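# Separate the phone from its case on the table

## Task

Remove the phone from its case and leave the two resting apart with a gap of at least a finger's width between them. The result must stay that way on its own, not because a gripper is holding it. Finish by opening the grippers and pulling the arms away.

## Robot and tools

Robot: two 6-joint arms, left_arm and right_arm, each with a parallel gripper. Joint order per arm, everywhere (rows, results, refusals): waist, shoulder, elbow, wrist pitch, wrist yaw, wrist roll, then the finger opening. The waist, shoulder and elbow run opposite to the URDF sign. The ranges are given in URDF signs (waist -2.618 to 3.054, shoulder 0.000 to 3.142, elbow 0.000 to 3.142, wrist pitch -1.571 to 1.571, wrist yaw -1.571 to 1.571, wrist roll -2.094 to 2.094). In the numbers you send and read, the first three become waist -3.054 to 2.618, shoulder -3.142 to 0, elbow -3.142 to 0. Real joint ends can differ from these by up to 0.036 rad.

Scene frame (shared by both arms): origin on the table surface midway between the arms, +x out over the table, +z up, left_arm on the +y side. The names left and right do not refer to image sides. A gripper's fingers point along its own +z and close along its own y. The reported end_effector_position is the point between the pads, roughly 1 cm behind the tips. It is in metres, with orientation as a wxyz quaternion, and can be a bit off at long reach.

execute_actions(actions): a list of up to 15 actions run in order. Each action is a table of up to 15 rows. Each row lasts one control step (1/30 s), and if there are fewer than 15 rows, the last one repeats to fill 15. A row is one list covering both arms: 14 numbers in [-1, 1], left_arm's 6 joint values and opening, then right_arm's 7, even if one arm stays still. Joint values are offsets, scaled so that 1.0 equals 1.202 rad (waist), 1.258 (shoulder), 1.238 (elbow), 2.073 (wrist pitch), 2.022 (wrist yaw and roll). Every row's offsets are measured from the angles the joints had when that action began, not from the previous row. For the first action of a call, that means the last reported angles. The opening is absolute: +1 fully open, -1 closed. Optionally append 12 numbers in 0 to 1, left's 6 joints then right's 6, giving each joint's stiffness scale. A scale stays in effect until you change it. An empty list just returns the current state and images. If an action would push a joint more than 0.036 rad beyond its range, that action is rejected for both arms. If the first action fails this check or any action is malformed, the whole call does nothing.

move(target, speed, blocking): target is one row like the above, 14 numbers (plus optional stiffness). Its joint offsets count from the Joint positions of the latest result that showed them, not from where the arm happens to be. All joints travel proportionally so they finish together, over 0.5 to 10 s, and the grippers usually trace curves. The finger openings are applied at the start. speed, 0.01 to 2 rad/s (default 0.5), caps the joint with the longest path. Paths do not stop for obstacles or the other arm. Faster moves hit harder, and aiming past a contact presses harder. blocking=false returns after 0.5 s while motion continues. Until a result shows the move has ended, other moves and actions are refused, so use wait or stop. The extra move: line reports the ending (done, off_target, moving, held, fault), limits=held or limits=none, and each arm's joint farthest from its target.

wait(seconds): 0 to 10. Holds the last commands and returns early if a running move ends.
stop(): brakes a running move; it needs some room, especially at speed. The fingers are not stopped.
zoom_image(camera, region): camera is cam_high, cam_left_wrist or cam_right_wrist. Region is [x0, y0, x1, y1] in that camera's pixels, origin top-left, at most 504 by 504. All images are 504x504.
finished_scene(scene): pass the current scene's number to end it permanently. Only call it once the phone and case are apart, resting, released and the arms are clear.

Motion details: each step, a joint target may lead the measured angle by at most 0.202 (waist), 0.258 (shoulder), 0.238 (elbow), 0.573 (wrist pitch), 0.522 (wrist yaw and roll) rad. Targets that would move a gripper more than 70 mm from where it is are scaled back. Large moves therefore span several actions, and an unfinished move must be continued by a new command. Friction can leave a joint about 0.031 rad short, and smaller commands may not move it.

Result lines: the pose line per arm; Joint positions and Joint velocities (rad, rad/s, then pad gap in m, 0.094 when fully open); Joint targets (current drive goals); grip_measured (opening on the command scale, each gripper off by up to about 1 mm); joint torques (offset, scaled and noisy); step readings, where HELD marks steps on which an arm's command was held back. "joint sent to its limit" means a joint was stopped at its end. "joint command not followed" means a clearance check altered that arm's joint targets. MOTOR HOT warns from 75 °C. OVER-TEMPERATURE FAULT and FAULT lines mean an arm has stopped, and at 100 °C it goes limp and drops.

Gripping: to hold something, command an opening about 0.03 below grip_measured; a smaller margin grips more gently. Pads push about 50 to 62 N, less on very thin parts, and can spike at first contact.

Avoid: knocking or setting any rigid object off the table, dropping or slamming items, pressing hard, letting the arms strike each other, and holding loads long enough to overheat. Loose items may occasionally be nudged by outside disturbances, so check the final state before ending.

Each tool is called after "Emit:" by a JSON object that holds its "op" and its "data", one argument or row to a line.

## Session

Emit:
{"op": "execute_actions", "data": {
  "actions": []
}}

Scene clock: 0.00 s.
left_arm: end_effector_position=(+0.1638, +0.0721, +0.1468) grip_measured=+1.000 end_effector_quat_wxyz=(+0.537, +0.637, +0.546, +0.091) | right_arm: end_effector_position=(+0.4678, -0.4213, +0.1725) grip_measured=+1.000 end_effector_quat_wxyz=(+0.153, +0.778, +0.534, +0.294)
Joint names: [waist, shoulder, elbow, wrist pitch, wrist yaw, wrist roll]
Joint positions: left_arm=[ 1.107 -0.571 -0.311 -0.224 -0.503  0.782  0.094] | right_arm=[ 0.232 -1.806 -1.549 -0.675 -0.237  1.756  0.094]
Joint velocities: left_arm=[-0.012  0.002  0.007 -0.066  0.007 -0.007  0.   ] | right_arm=[ 0.002  0.002  0.002  0.022  0.022 -0.037  0.   ]
Joint torques (N m, as the arm reports them, + toward a larger Joint positions number): no reading
Joint targets: left_arm=[1.107 -0.571 -0.311 -0.224 -0.503 0.782] | right_arm=[0.232 -1.806 -1.549 -0.675 -0.237 1.756]
Joint stiffness scale: left_arm=[1. 1. 1. 1. 1. 1.] | right_arm=[1. 1. 1. 1. 1. 1.]

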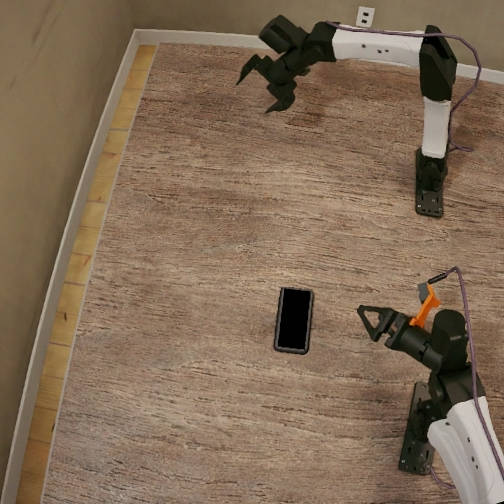

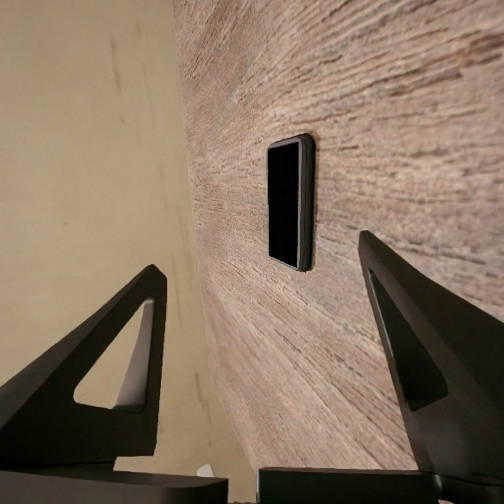

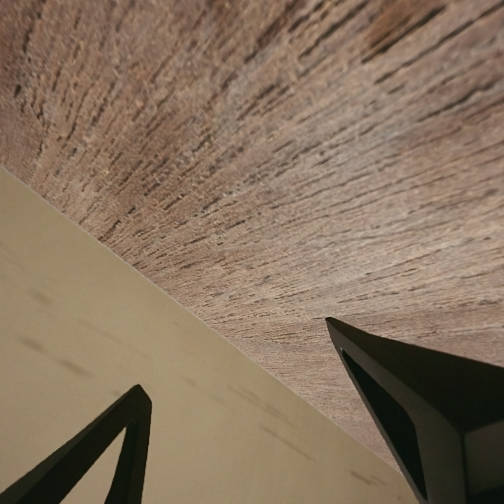

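Emit:
{"op": "move", "data": {
  "target": [-0.548,-1,-1,-0.52,0.254,0.068,1,0,0,0,0,0,0,1],
  "speed": 1.0
}}

Scene clock: 10.57 s.
left_arm: end_effector_position=(+0.2834, +0.0946, +0.1094) grip_measured=+1.000 end_effector_quat_wxyz=(-0.007, +0.684, +0.729, +0.000) | right_arm: end_effector_position=(+0.4678, -0.4213, +0.1725) grip_measured=+1.000 end_effector_quat_wxyz=(+0.153, +0.778, +0.534, +0.294)
Joint names: [waist, shoulder, elbow, wrist pitch, wrist yaw, wrist roll]
Joint positions: left_arm=[ 0.453 -1.822 -1.526 -1.288 -0.002  0.909  0.094] | right_arm=[ 0.232 -1.806 -1.549 -0.675 -0.237  1.756  0.094]
Joint velocities: left_arm=[ 0.007  0.002  0.002 -0.037 -0.081 -0.066  0.   ] | right_arm=[-0.002 -0.002  0.002  0.037 -0.022  0.007  0.   ]
Joint torques (N m, as the arm reports them, + toward a larger Joint positions number): left_arm=[-0.42  8.8  -8.1   0.09  0.17  0.17] | right_arm=[-0.13 12.31 -8.09  1.73 -0.01 -0.01]
Joint targets: left_arm=[0.448 -1.828 -1.549 -1.302 0.011 0.919] | right_arm=[0.232 -1.806 -1.549 -0.675 -0.237 1.756]
Joint stiffness scale: left_arm=[1. 1. 1. 1. 1. 1.] | right_arm=[1. 1. 1. 1. 1. 1.]
move: off_target (left_arm); limits=none; left_arm: farthest joint: the elbow, 0.023 radians from its target (1.238 radians at the start); right_arm: farthest joint: the waist, 0.000 radians from its target (0.000 radians at the start)

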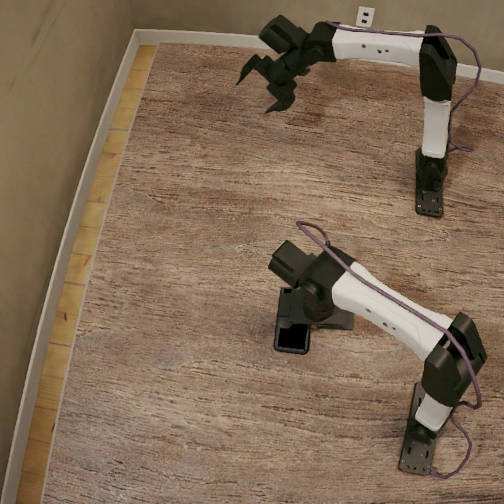

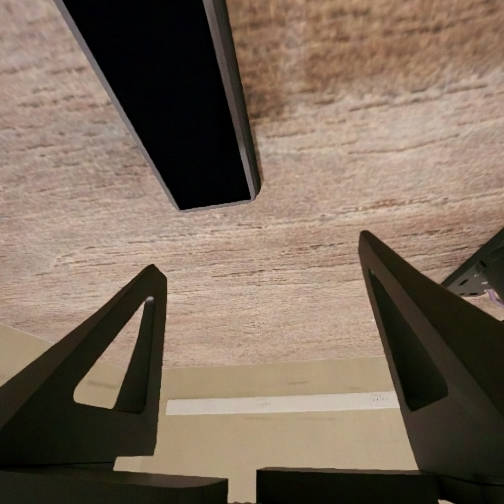

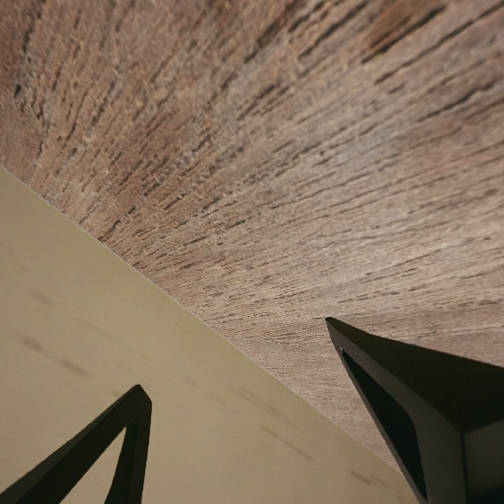

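Emit:
{"op": "move", "data": {
  "target": [0,-0.162,0,0.108,0,0,1,0,0,0,0,0,0,1],
  "speed": 0.3
}}

Scene clock: 17.07 s.
left_arm: end_effector_position=(+0.3195, +0.0700, +0.0431) grip_measured=+1.000 end_effector_quat_wxyz=(-0.001, +0.684, +0.729, +0.001) | right_arm: end_effector_position=(+0.4678, -0.4213, +0.1725) grip_measured=+1.000 end_effector_quat_wxyz=(+0.153, +0.778, +0.534, +0.294)
Joint names: [waist, shoulder, elbow, wrist pitch, wrist yaw, wrist roll]
Joint positions: left_arm=[ 0.453 -2.017 -1.526 -1.081 -0.002  0.909  0.094] | right_arm=[ 0.232 -1.806 -1.549 -0.675 -0.237  1.756  0.094]
Joint velocities: left_arm=[ 0.007 -0.002 -0.002 -0.037  0.007  0.022  0.   ] | right_arm=[ 0.002 -0.007  0.002 -0.095 -0.022  0.037  0.   ]
Joint torques (N m, as the arm reports them, + toward a larger Joint positions number): left_arm=[ 0.01 10.49 -6.13  0.4   0.03  0.09] | right_arm=[-0.04 11.97 -8.26  1.74  0.06 -0.01]
Joint targets: left_arm=[0.453 -2.026 -1.526 -1.064 -0.003 0.909] | right_arm=[0.232 -1.806 -1.549 -0.675 -0.237 1.756]
Joint stiffness scale: left_arm=[1. 1. 1. 1. 1. 1.] | right_arm=[1. 1. 1. 1. 1. 1.]
move: done; limits=none; left_arm: farthest joint: the wrist pitch, 0.017 radians from its target (0.224 radians at the start); right_arm: farthest joint: the waist, 0.000 radians from its target (0.000 radians at the start)

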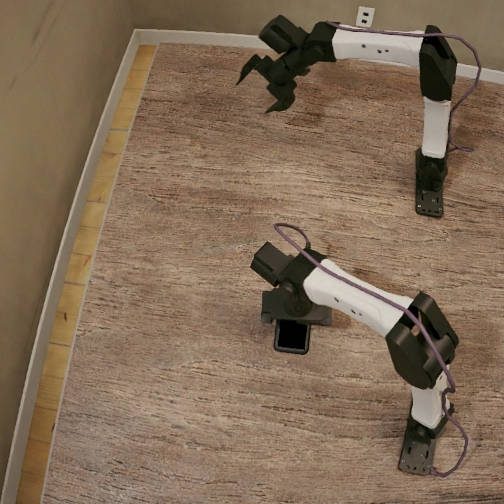

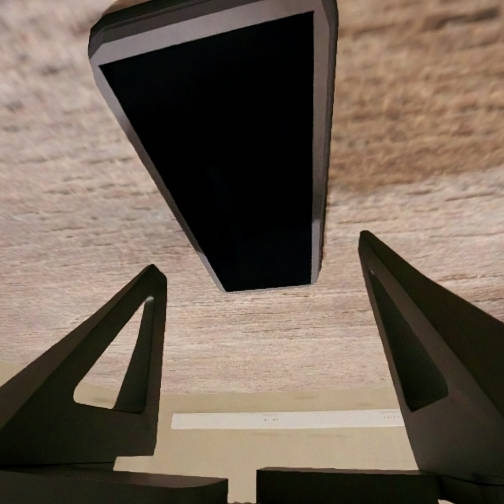

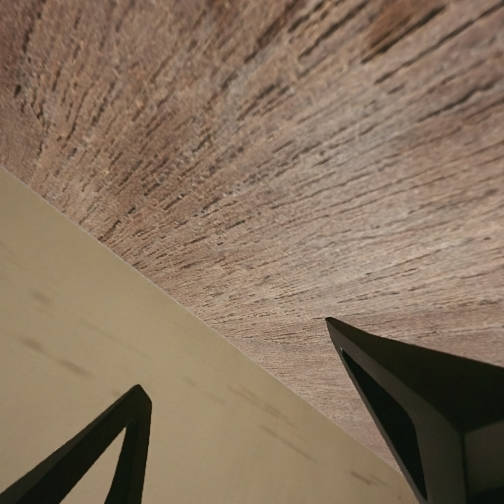

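Emit:
{"op": "move", "data": {
  "target": [0,-0.055,0,0.028,0,0,0.2,0,0,0,0,0,0,1],
  "speed": 0.05
}}

Scene clock: 21.63 s.
left_arm: end_effector_position=(+0.3229, +0.0677, +0.0268) grip_measured=+0.202 end_effector_quat_wxyz=(-0.008, +0.684, +0.729, -0.000) | right_arm: end_effector_position=(+0.4678, -0.4213, +0.1725) grip_measured=+1.000 end_effector_quat_wxyz=(+0.153, +0.778, +0.534, +0.294)
Joint names: [waist, shoulder, elbow, wrist pitch, wrist yaw, wrist roll]
Joint positions: left_arm=[ 0.453 -2.062 -1.526 -1.051 -0.002  0.909  0.056] | right_arm=[ 0.232 -1.806 -1.549 -0.675 -0.237  1.756  0.094]
Joint velocities: left_arm=[-0.002 -0.002  0.017 -0.022 -0.022  0.007 -0.001] | right_arm=[-0.007 -0.007  0.007 -0.022  0.066 -0.007  0.   ]
Joint torques (N m, as the arm reports them, + toward a larger Joint positions number): left_arm=[ 0.04  9.51 -6.09  0.48  0.03  0.08] | right_arm=[-0.03 12.16 -8.2   1.71 -0.03 -0.02]
Joint targets: left_arm=[0.453 -2.087 -1.526 -1.023 -0.002 0.909] | right_arm=[0.232 -1.806 -1.549 -0.675 -0.237 1.756]
Joint stiffness scale: left_arm=[1. 1. 1. 1. 1. 1.] | right_arm=[1. 1. 1. 1. 1. 1.]
move: off_target (left_arm); limits=none; left_arm: farthest joint: the wrist pitch, 0.028 radians from its target (0.058 radians at the start); right_arm: farthest joint: the waist, 0.000 radians from its target (0.000 radians at the start)

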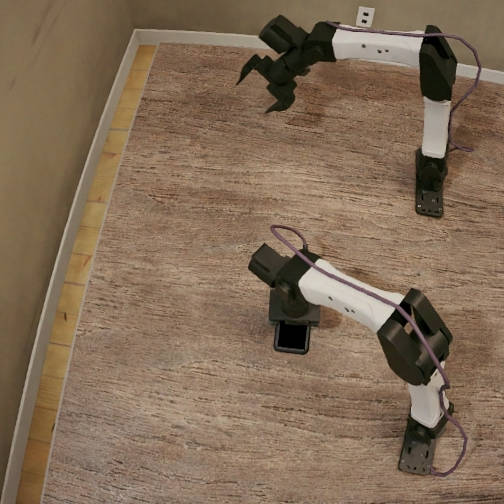

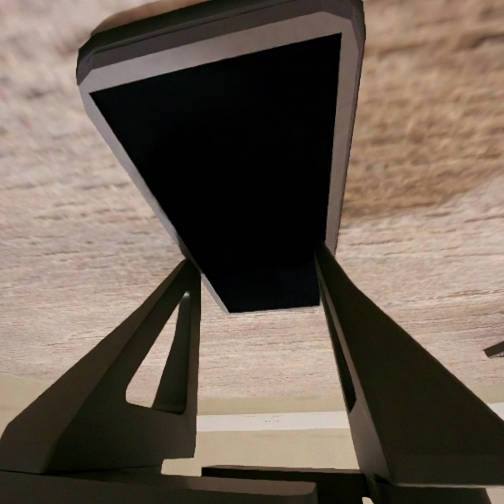

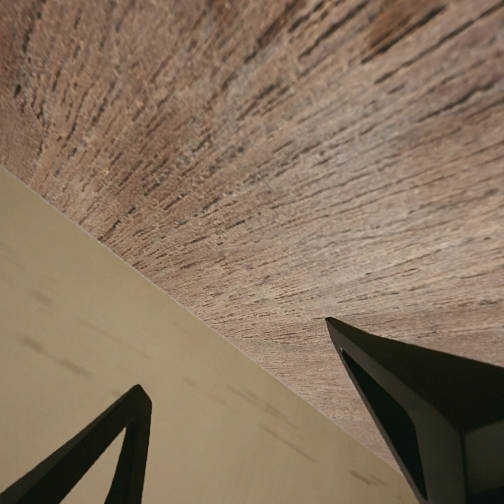

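Ambiguous contact; push slightly more to confirm.

Emit:
{"op": "move", "data": {
  "target": [0,-0.036,0,0.012,0,0,0.2,0,0,0,0,0,0,1],
  "speed": 0.05
}}

Scene clock: 25.53 s.
left_arm: end_effector_position=(+0.3227, +0.0678, +0.0255) grip_measured=+0.202 end_effector_quat_wxyz=(-0.010, +0.684, +0.729, -0.000) | right_arm: end_effector_position=(+0.4678, -0.4213, +0.1725) grip_measured=+1.000 end_effector_quat_wxyz=(+0.153, +0.778, +0.534, +0.294)
Joint names: [waist, shoulder, elbow, wrist pitch, wrist yaw, wrist roll]
Joint positions: left_arm=[ 0.453 -2.066 -1.526 -1.05  -0.002  0.909  0.056] | right_arm=[ 0.232 -1.806 -1.549 -0.675 -0.237  1.756  0.094]
Joint velocities: left_arm=[-0.007 -0.002  0.002 -0.022 -0.007  0.022 -0.   ] | right_arm=[ 0.012  0.007 -0.002 -0.066 -0.037 -0.051  0.   ]
Joint torques (N m, as the arm reports them, + toward a larger Joint positions number): left_arm=[ 0.01  8.03 -6.06  0.45  0.03  0.08] | right_arm=[ 0.03 11.83 -7.96  1.76  0.01 -0.05]
Joint targets: left_arm=[0.453 -2.107 -1.526 -1.026 -0.002 0.909] | right_arm=[0.232 -1.806 -1.549 -0.675 -0.237 1.756]
Joint stiffness scale: left_arm=[1. 1. 1. 1. 1. 1.] | right_arm=[1. 1. 1. 1. 1. 1.]
move: off_target (left_arm); limits=none; left_arm: farthest joint: the shoulder, 0.042 radians from its target (0.045 radians at the start); right_arm: farthest joint: the waist, 0.000 radians from its target (0.000 radians at the start)

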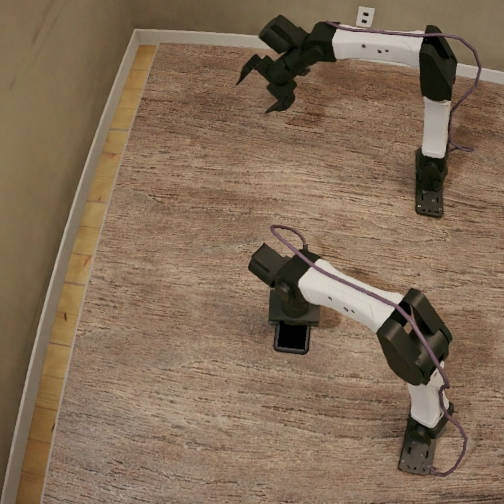

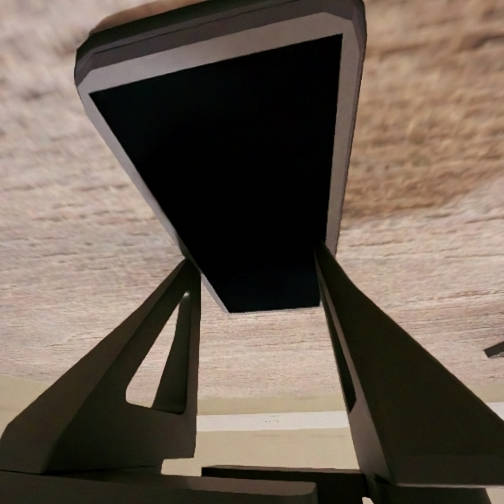

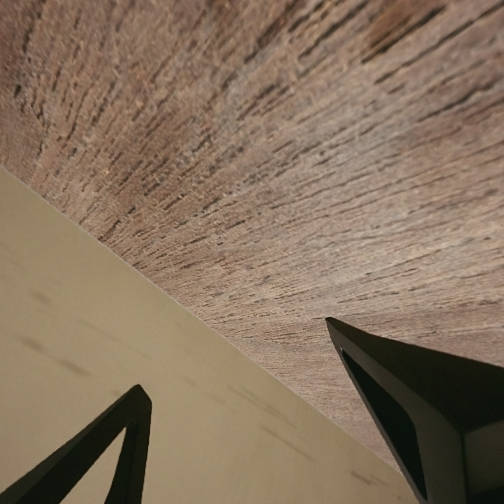

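Emit:
{"op": "execute_actions", "data": {
  "actions": [
    [[0,0.012,0,0,0,0,0.2,0,0,0,0,0,0,1],[0,0.012,0,0,0,0,0.2,0,0,0,0,0,0,1],[0,0.012,0,0,0,0,0.2,0,0,0,0,0,0,1],[0,0.012,0,0,0,0,0.2,0,0,0,0,0,0,1],[0,0.012,0,0,0,0,0.85,0,0,0,0,0,0,1]]
  ]
}}

Emit:
{"op": "move", "data": {
  "target": [0,-0.024,0,0,0,0,0.85,0,0,0,0,0,0,1],
  "speed": 0.05
}}

Scene clock: 31.73 s.
left_arm: end_effector_position=(+0.3225, +0.0679, +0.0255) grip_measured=+0.848 end_effector_quat_wxyz=(-0.010, +0.684, +0.729, -0.000) | right_arm: end_effector_position=(+0.4678, -0.4213, +0.1725) grip_measured=+1.000 end_effector_quat_wxyz=(+0.153, +0.778, +0.534, +0.294)
Joint names: [waist, shoulder, elbow, wrist pitch, wrist yaw, wrist roll]
Joint positions: left_arm=[ 0.453 -2.066 -1.526 -1.051 -0.002  0.909  0.087] | right_arm=[ 0.232 -1.806 -1.549 -0.675 -0.237  1.756  0.094]
Joint velocities: left_arm=[ 0.012  0.012  0.022  0.022 -0.081  0.007 -0.001] | right_arm=[-0.017 -0.007 -0.002 -0.022  0.051  0.022  0.   ]
Joint torques (N m, as the arm reports them, + toward a larger Joint positions number): left_arm=[ 0.03 12.82 -6.03  0.21  0.03  0.08] | right_arm=[ 0.04 12.22 -8.09  1.64 -0.05 -0.04]
Joint targets: left_arm=[0.453 -2.051 -1.526 -1.050 -0.002 0.909] | right_arm=[0.232 -1.806 -1.549 -0.675 -0.237 1.756]
Joint stiffness scale: left_arm=[1. 1. 1. 1. 1. 1.] | right_arm=[1. 1. 1. 1. 1. 1.]
Step readings (joint positions):
0: left_arm=[0.453 -2.066 -1.526 -1.050 -0.002 0.909] | right_arm=[0.232 -1.806 -1.549 -0.675 -0.237 1.756]
1: left_arm=[0.453 -2.066 -1.526 -1.050 -0.002 0.909] | right_arm=[0.232 -1.806 -1.549 -0.675 -0.237 1.756]
2: left_arm=[0.453 -2.066 -1.526 -1.050 -0.002 0.909] | right_arm=[0.232 -1.806 -1.549 -0.675 -0.237 1.756]
4: left_arm=[0.453 -2.066 -1.526 -1.050 -0.002 0.909] | right_arm=[0.232 -1.806 -1.549 -0.675 -0.237 1.756]
8: left_arm=[0.453 -2.066 -1.526 -1.051 -0.002 0.909] | right_arm=[0.232 -1.806 -1.549 -0.675 -0.237 1.756]
15: Joint positions above

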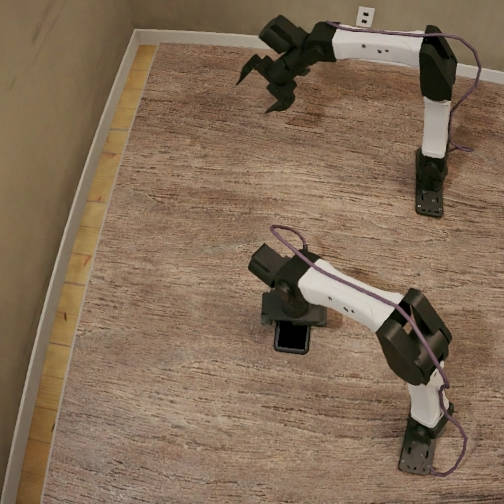

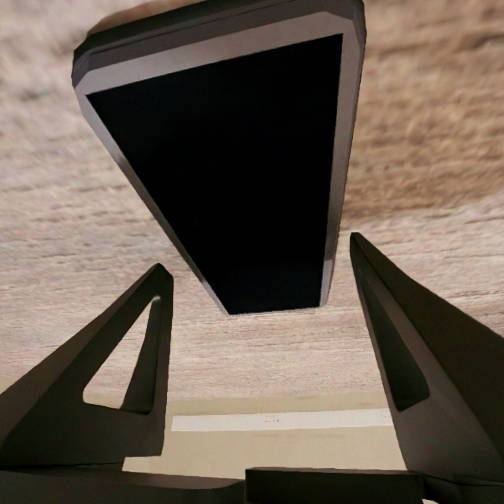

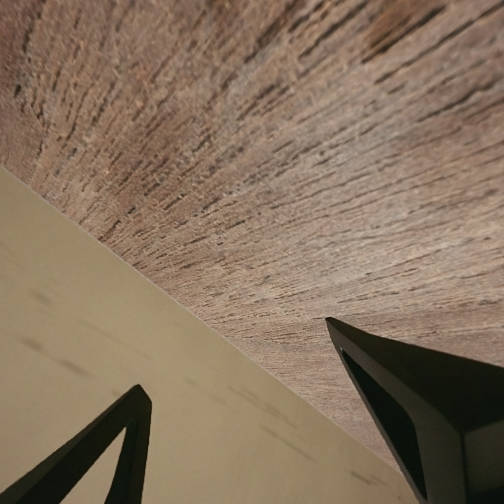

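Scene clock: 32.70 s.
left_arm: end_effector_position=(+0.3213, +0.0688, +0.0194) grip_measured=+0.848 end_effector_quat_wxyz=(-0.018, +0.684, +0.729, -0.002) | right_arm: end_effector_position=(+0.4678, -0.4213, +0.1725) grip_measured=+1.000 end_effector_quat_wxyz=(+0.153, +0.778, +0.534, +0.294)
Joint names: [waist, shoulder, elbow, wrist pitch, wrist yaw, wrist roll]
Joint positions: left_arm=[ 0.453 -2.083 -1.526 -1.051 -0.002  0.909  0.087] | right_arm=[ 0.232 -1.806 -1.549 -0.675 -0.237  1.756  0.094]
Joint velocities: left_arm=[-0.002 -0.012  0.007 -0.007 -0.051 -0.022 -0.001] | right_arm=[ 0.012  0.012  0.007  0.051 -0.022  0.022  0.   ]
Joint torques (N m, as the arm reports them, + toward a larger Joint positions number): left_arm=[ 0.02 10.6  -6.03  0.18  0.03  0.07] | right_arm=[-0.16 11.85 -8.2   1.69 -0.04 -0.05]
Joint targets: left_arm=[0.453 -2.096 -1.526 -1.051 -0.002 0.909] | right_arm=[0.232 -1.806 -1.549 -0.675 -0.237 1.756]
Joint stiffness scale: left_arm=[1. 1. 1. 1. 1. 1.] | right_arm=[1. 1. 1. 1. 1. 1.]
move: done; limits=none; left_arm: farthest joint: the shoulder, 0.013 radians from its target (0.030 radians at the start); right_arm: farthest joint: the waist, 0.000 radians from its target (0.000 radians at the start)

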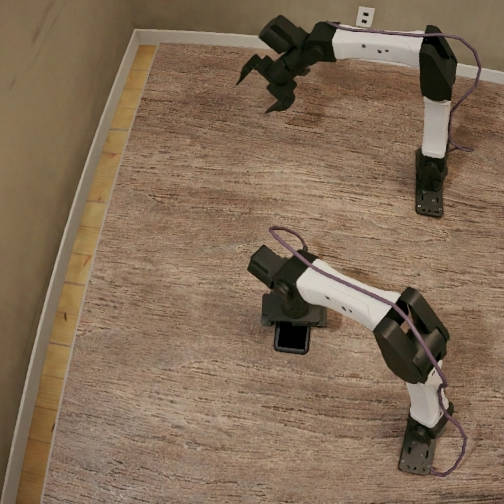

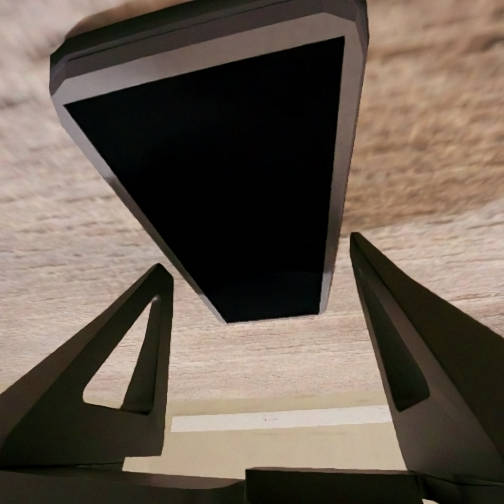

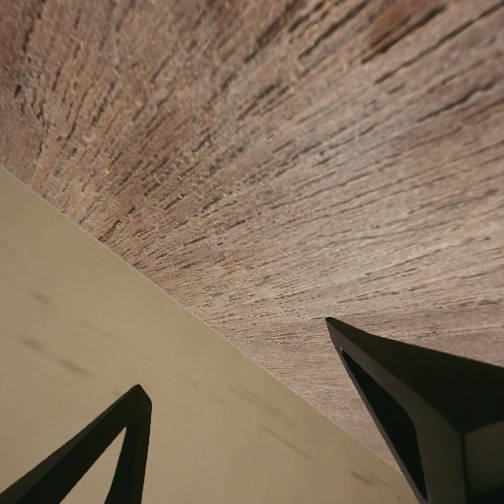

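Emit:
{"op": "move", "data": {
  "target": [0,0,-0.026,0,0,0,0.85,0,0,0,0,0,0,1],
  "speed": 0.05
}}

Scene clock: 37.03 s.
left_arm: end_effector_position=(+0.3213, +0.0688, +0.0194) grip_measured=+0.848 end_effector_quat_wxyz=(-0.018, +0.684, +0.729, -0.002) | right_arm: end_effector_position=(+0.4678, -0.4213, +0.1725) grip_measured=+1.000 end_effector_quat_wxyz=(+0.153, +0.778, +0.534, +0.294)
Joint names: [waist, shoulder, elbow, wrist pitch, wrist yaw, wrist roll]
Joint positions: left_arm=[ 0.453 -2.083 -1.526 -1.051 -0.002  0.909  0.087] | right_arm=[ 0.232 -1.806 -1.549 -0.675 -0.237  1.756  0.094]
Joint velocities: left_arm=[ 0.007  0.002  0.017 -0.037 -0.037  0.022 -0.001] | right_arm=[-0.007 -0.007  0.002 -0.022 -0.066 -0.022  0.   ]
Joint torques (N m, as the arm reports them, + toward a larger Joint positions number): left_arm=[ 0.02 11.63 -8.56  0.17  0.02  0.08] | right_arm=[ 0.09 11.96 -8.4   1.7  -0.02 -0.1 ]
Joint targets: left_arm=[0.453 -2.083 -1.558 -1.051 -0.002 0.909] | right_arm=[0.232 -1.806 -1.549 -0.675 -0.237 1.756]
Joint stiffness scale: left_arm=[1. 1. 1. 1. 1. 1.] | right_arm=[1. 1. 1. 1. 1. 1.]
move: off_target (left_arm); limits=none; left_arm: farthest joint: the elbow, 0.032 radians from its target (0.032 radians at the start); right_arm: farthest joint: the waist, 0.000 radians from its target (0.000 radians at the start)

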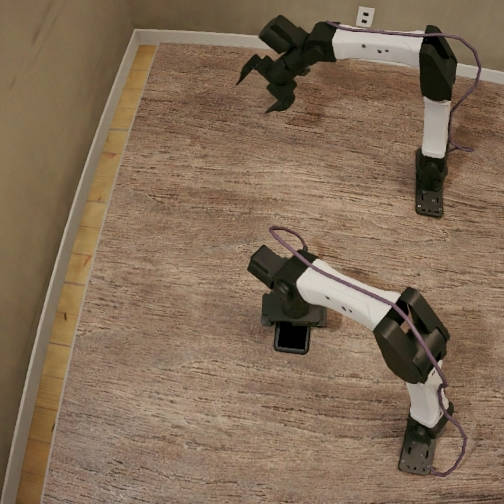

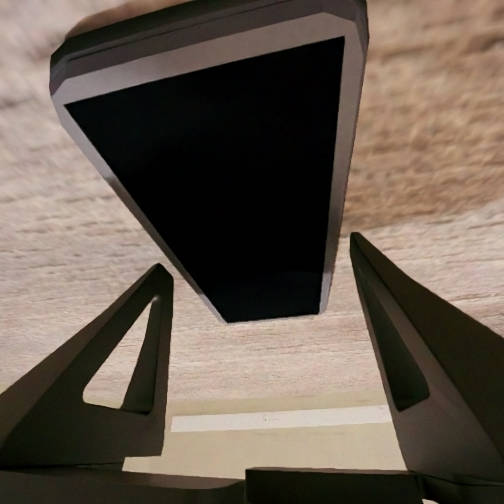

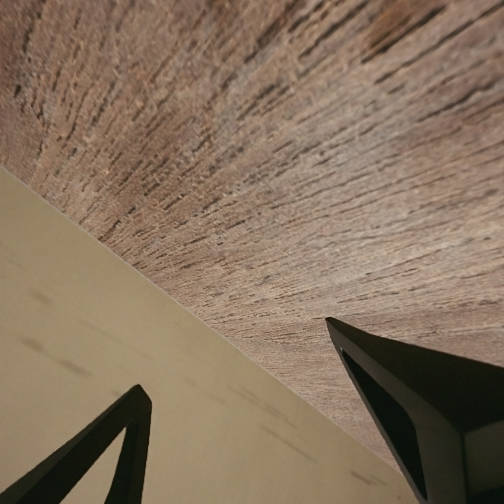

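Emit:
{"op": "execute_actions", "data": {
  "actions": [
    [[0,0,-0.03,0,0,0,0.85,0,0,0,0,0,0,1]]
  ]
}}

Scene clock: 40.30 s.
left_arm: end_effector_position=(+0.3253, +0.0661, +0.0230) grip_measured=+0.848 end_effector_quat_wxyz=(-0.011, +0.684, +0.729, -0.001) | right_arm: end_effector_position=(+0.4678, -0.4213, +0.1725) grip_measured=+1.000 end_effector_quat_wxyz=(+0.153, +0.778, +0.534, +0.294)
Joint names: [waist, shoulder, elbow, wrist pitch, wrist yaw, wrist roll]
Joint positions: left_arm=[ 0.453 -2.083 -1.542 -1.052 -0.002  0.909  0.087] | right_arm=[ 0.232 -1.806 -1.549 -0.675 -0.237  1.756  0.094]
Joint velocities: left_arm=[-0.002 -0.002  0.007  0.066 -0.066 -0.066 -0.001] | right_arm=[ 0.002  0.007  0.017 -0.066 -0.022  0.051  0.   ]
Joint torques (N m, as the arm reports them, + toward a larger Joint positions number): left_arm=[ 0.02 11.67 -7.75  0.2   0.03  0.08] | right_arm=[-0.13 12.07 -8.48  1.67 -0.05 -0.03]
Joint targets: left_arm=[0.453 -2.083 -1.563 -1.051 -0.002 0.909] | right_arm=[0.232 -1.806 -1.549 -0.675 -0.237 1.756]
Joint stiffness scale: left_arm=[1. 1. 1. 1. 1. 1.] | right_arm=[1. 1. 1. 1. 1. 1.]
Step readings (joint positions):
0: left_arm=[0.453 -2.083 -1.526 -1.051 -0.002 0.909] | right_arm=[0.232 -1.806 -1.549 -0.675 -0.237 1.756]
1: left_arm=[0.453 -2.083 -1.528 -1.052 -0.002 0.909] | right_arm=[0.232 -1.806 -1.549 -0.675 -0.237 1.756]
2: left_arm=[0.453 -2.083 -1.531 -1.052 -0.002 0.909] | right_arm=[0.232 -1.806 -1.549 -0.675 -0.237 1.756]
4: left_arm=[0.453 -2.083 -1.539 -1.052 -0.002 0.909] | right_arm=[0.232 -1.806 -1.549 -0.675 -0.237 1.756]
8: left_arm=[0.453 -2.083 -1.542 -1.052 -0.002 0.909] | right_arm=[0.232 -1.806 -1.549 -0.675 -0.237 1.756]
15: Joint positions above

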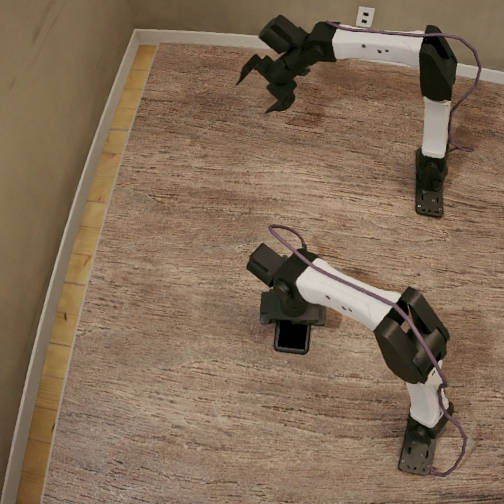

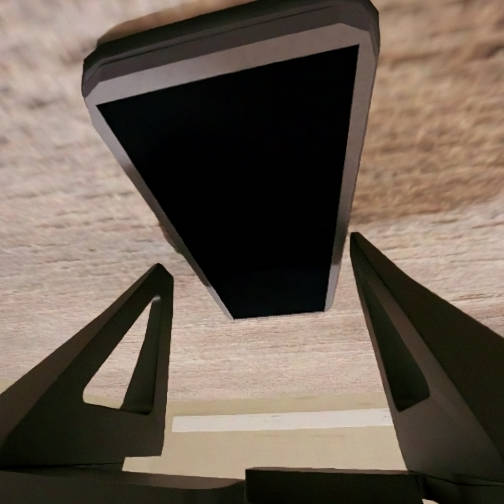

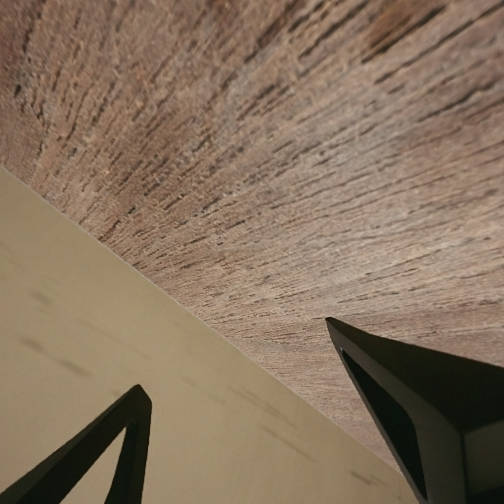

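About 4 mm overlap; try closing.

Emit:
{"op": "execute_actions", "data": {
  "actions": [
    [[0,0,0,0,0,0,0.8,0,0,0,0,0,0,1],[0,0,0,0,0,0,0.76,0,0,0,0,0,0,1],[0,0,0,0,0,0,0.72,0,0,0,0,0,0,1],[0,0,0,0,0,0,0.68,0,0,0,0,0,0,1],[0,0,0,0,0,0,0.65,0,0,0,0,0,0,1],[0,0,0,0,0,0,0.62,0,0,0,0,0,0,1],[0,0,0,0,0,0,0.59,0,0,0,0,0,0,1],[0,0,0,0,0,0,0.56,0,0,0,0,0,0,1],[0,0,0,0,0,0,0.53,0,0,0,0,0,0,1],[0,0,0,0,0,0,0.5,0,0,0,0,0,0,1],[0,0,0,0,0,0,0.48,0,0,0,0,0,0,1],[0,0,0,0,0,0,0.46,0,0,0,0,0,0,1],[0,0,0,0,0,0,0.44,0,0,0,0,0,0,1],[0,0,0,0,0,0,0.43,0,0,0,0,0,0,1]],
    [[0,0,0,0,0,0,0.43,0,0,0,0,0,0,1]]
  ]
}}

Scene clock: 47.97 s.
left_arm: end_effector_position=(+0.3220, +0.0667, +0.0231) grip_measured=+0.441 end_effector_quat_wxyz=(-0.017, +0.684, +0.729, -0.005) | right_arm: end_effector_position=(+0.4678, -0.4213, +0.1725) grip_measured=+1.000 end_effector_quat_wxyz=(+0.153, +0.778, +0.534, +0.294)
Joint names: [waist, shoulder, elbow, wrist pitch, wrist yaw, wrist roll]
Joint positions: left_arm=[ 0.453 -2.083 -1.542 -1.064  0.005  0.909  0.068] | right_arm=[ 0.232 -1.806 -1.549 -0.675 -0.237  1.756  0.094]
Joint velocities: left_arm=[-0.012 -0.012  0.032 -0.007 -0.022 -0.037  0.001] | right_arm=[-0.002  0.002  0.007  0.037 -0.022  0.007  0.   ]
Joint torques (N m, as the arm reports them, + toward a larger Joint positions number): left_arm=[ 0.02 11.64 -6.    0.17  0.04  0.09] | right_arm=[-0.27 11.93 -8.44  1.67 -0.01 -0.03]
Joint targets: left_arm=[0.453 -2.083 -1.542 -1.064 0.005 0.909] | right_arm=[0.232 -1.806 -1.549 -0.675 -0.237 1.756]
Joint stiffness scale: left_arm=[1. 1. 1. 1. 1. 1.] | right_arm=[1. 1. 1. 1. 1. 1.]
Step readings (joint positions; steps 1 to 15: 1st action; 16 to 30: 2nd action):
0: left_arm=[0.453 -2.083 -1.542 -1.052 -0.002 0.909] | right_arm=[0.232 -1.806 -1.549 -0.675 -0.237 1.756]
1: left_arm=[0.453 -2.083 -1.542 -1.052 -0.002 0.909] | right_arm=[0.232 -1.806 -1.549 -0.675 -0.237 1.756]
2: left_arm=[0.453 -2.083 -1.542 -1.052 -0.002 0.909] | right_arm=[0.232 -1.806 -1.549 -0.675 -0.237 1.756]
4: left_arm=[0.453 -2.083 -1.542 -1.054 -0.001 0.909] | right_arm=[0.232 -1.806 -1.549 -0.675 -0.237 1.756]
8: left_arm=[0.453 -2.083 -1.542 -1.061 0.004 0.909] | right_arm=[0.232 -1.806 -1.549 -0.675 -0.237 1.756]
15: left_arm=[0.453 -2.083 -1.542 -1.064 0.005 0.909] | right_arm=[0.232 -1.806 -1.549 -0.675 -0.237 1.756]
16: left_arm=[0.453 -2.083 -1.542 -1.064 0.005 0.909] | right_arm=[0.232 -1.806 -1.549 -0.675 -0.237 1.756]
17: left_arm=[0.453 -2.083 -1.542 -1.064 0.005 0.909] | right_arm=[0.232 -1.806 -1.549 -0.675 -0.237 1.756]
19: left_arm=[0.453 -2.083 -1.542 -1.064 0.005 0.909] | right_arm=[0.232 -1.806 -1.549 -0.675 -0.237 1.756]
23: left_arm=[0.453 -2.083 -1.542 -1.064 0.005 0.909] | right_arm=[0.232 -1.806 -1.549 -0.675 -0.237 1.756]
30: Joint positions above

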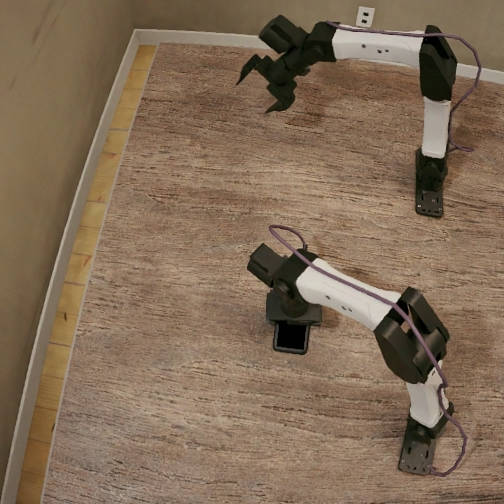

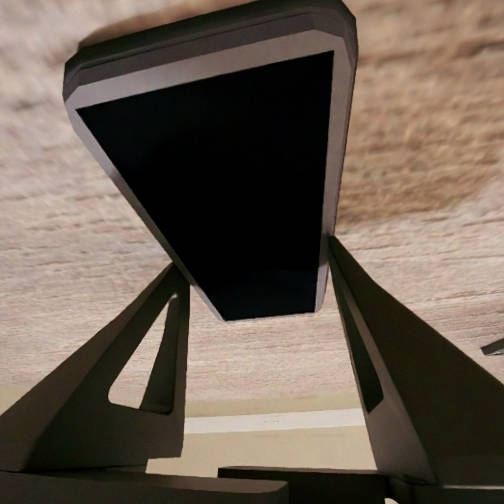

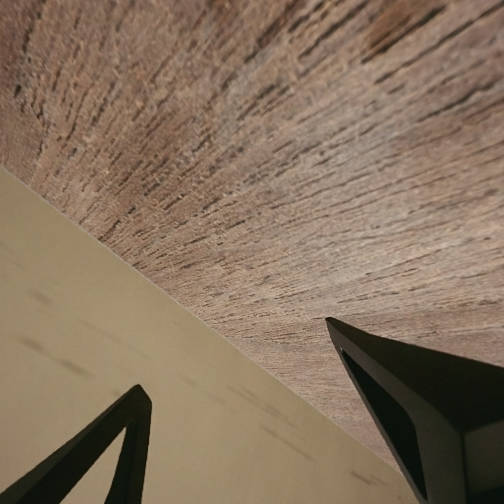

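Emit:
{"op": "move", "data": {
  "target": [0,0.07,0,0,0,0,0.41,0,0,0,0,0,0,1],
  "speed": 0.1
}}

Emit:
{"op": "move", "data": {
  "target": [-0.55,0,0,0,0,0,0.41,0,0,0,0,0,0,1],
  "speed": 0.4
}}

Scene clock: 54.93 s.
left_arm: end_effector_position=(+0.3257, +0.0642, +0.0434) grip_measured=+0.425 end_effector_quat_wxyz=(+0.011, +0.684, +0.729, -0.001) | right_arm: end_effector_position=(+0.4678, -0.4213, +0.1725) grip_measured=+1.000 end_effector_quat_wxyz=(+0.153, +0.778, +0.534, +0.294)
Joint names: [waist, shoulder, elbow, wrist pitch, wrist yaw, wrist roll]
Joint positions: left_arm=[ 0.453 -2.027 -1.542 -1.064  0.005  0.909  0.067] | right_arm=[ 0.232 -1.806 -1.549 -0.675 -0.237  1.756  0.094]
Joint velocities: left_arm=[-0.012  0.007 -0.022  0.007  0.007 -0.051 -0.   ] | right_arm=[-0.017 -0.012 -0.002 -0.051  0.037 -0.007  0.   ]
Joint torques (N m, as the arm reports them, + toward a larger Joint positions number): left_arm=[ 0.02 14.1  -6.17  0.27  0.03  0.08] | right_arm=[-0.24 12.12 -8.45  1.71  0.03 -0.02]
Joint targets: left_arm=[0.453 -1.995 -1.542 -1.064 0.005 0.909] | right_arm=[0.232 -1.806 -1.549 -0.675 -0.237 1.756]
Joint stiffness scale: left_arm=[1. 1. 1. 1. 1. 1.] | right_arm=[1. 1. 1. 1. 1. 1.]
move: off_target (left_arm); limits=none; left_arm: farthest joint: the shoulder, 0.032 radians from its target (0.088 radians at the start); right_arm: farthest joint: the waist, 0.000 radians from its target (0.000 radians at the start)

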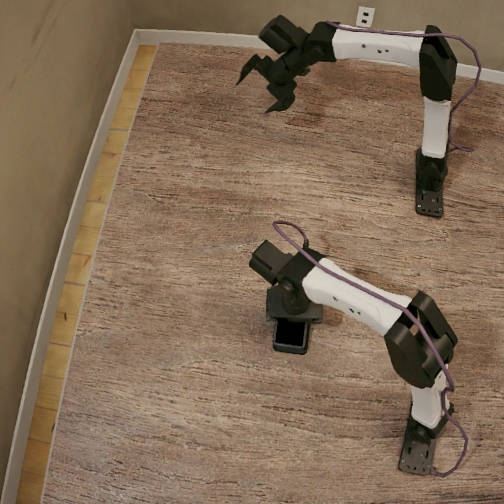

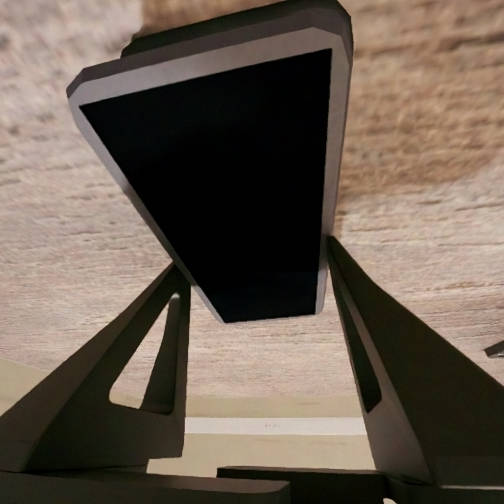

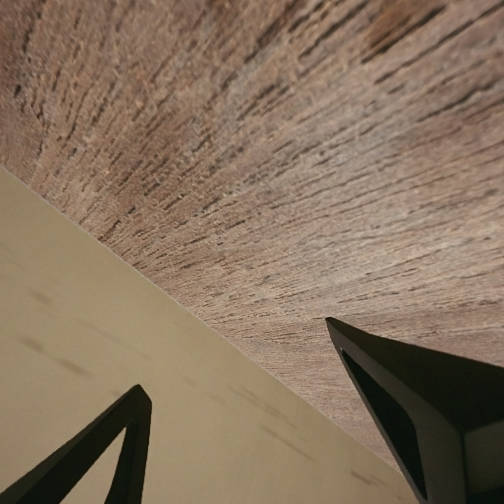

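Scene clock: 56.97 s.
left_arm: end_effector_position=(+0.3925, +0.3061, +0.0434) grip_measured=+0.425 end_effector_quat_wxyz=(+0.010, +0.411, +0.912, +0.003) | right_arm: end_effector_position=(+0.4678, -0.4213, +0.1725) grip_measured=+1.000 end_effector_quat_wxyz=(+0.153, +0.778, +0.534, +0.294)
Joint names: [waist, shoulder, elbow, wrist pitch, wrist yaw, wrist roll]
Joint positions: left_arm=[-0.208 -2.027 -1.542 -1.064  0.004  0.909  0.067] | right_arm=[ 0.232 -1.806 -1.549 -0.675 -0.237  1.756  0.094]
Joint velocities: left_arm=[ 0.007 -0.007 -0.012 -0.007 -0.022 -0.037  0.   ] | right_arm=[-0.002  0.007 -0.027  0.037  0.051 -0.066  0.   ]
Joint torques (N m, as the arm reports them, + toward a larger Joint positions number): left_arm=[ 0.   11.35 -6.19  0.29  0.05  0.07] | right_arm=[-0.08 12.08 -8.52  1.7  -0.03 -0.05]
Joint targets: left_arm=[-0.208 -2.027 -1.542 -1.064 0.005 0.909] | right_arm=[0.232 -1.806 -1.549 -0.675 -0.237 1.756]
Joint stiffness scale: left_arm=[1. 1. 1. 1. 1. 1.] | right_arm=[1. 1. 1. 1. 1. 1.]
move: done; limits=none; left_arm: farthest joint: the wrist yaw, 0.001 radians from its target (0.000 radians at the start); right_arm: farthest joint: the waist, 0.000 radians from its target (0.000 radians at the start)

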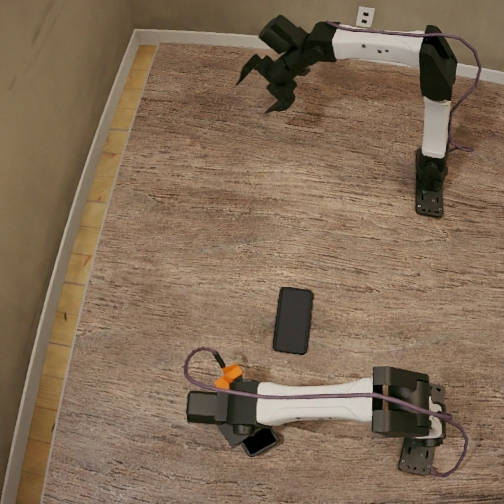

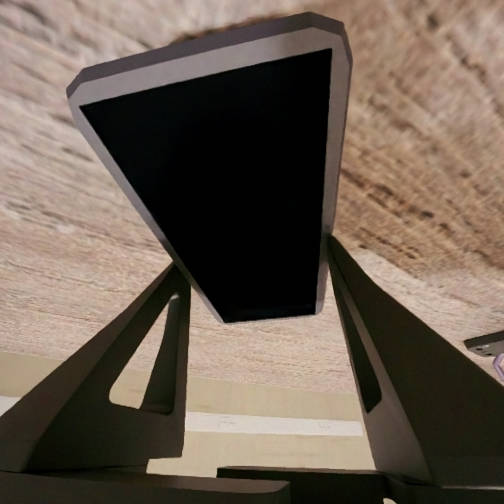

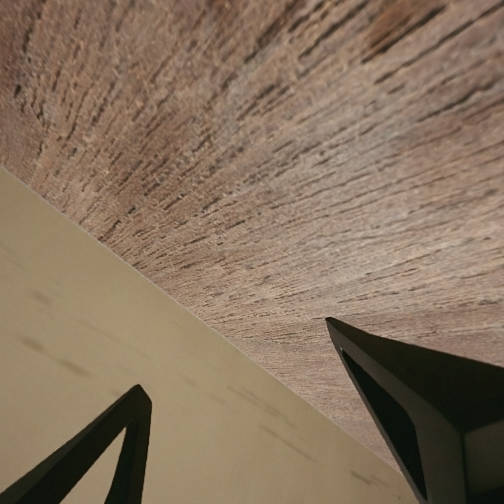

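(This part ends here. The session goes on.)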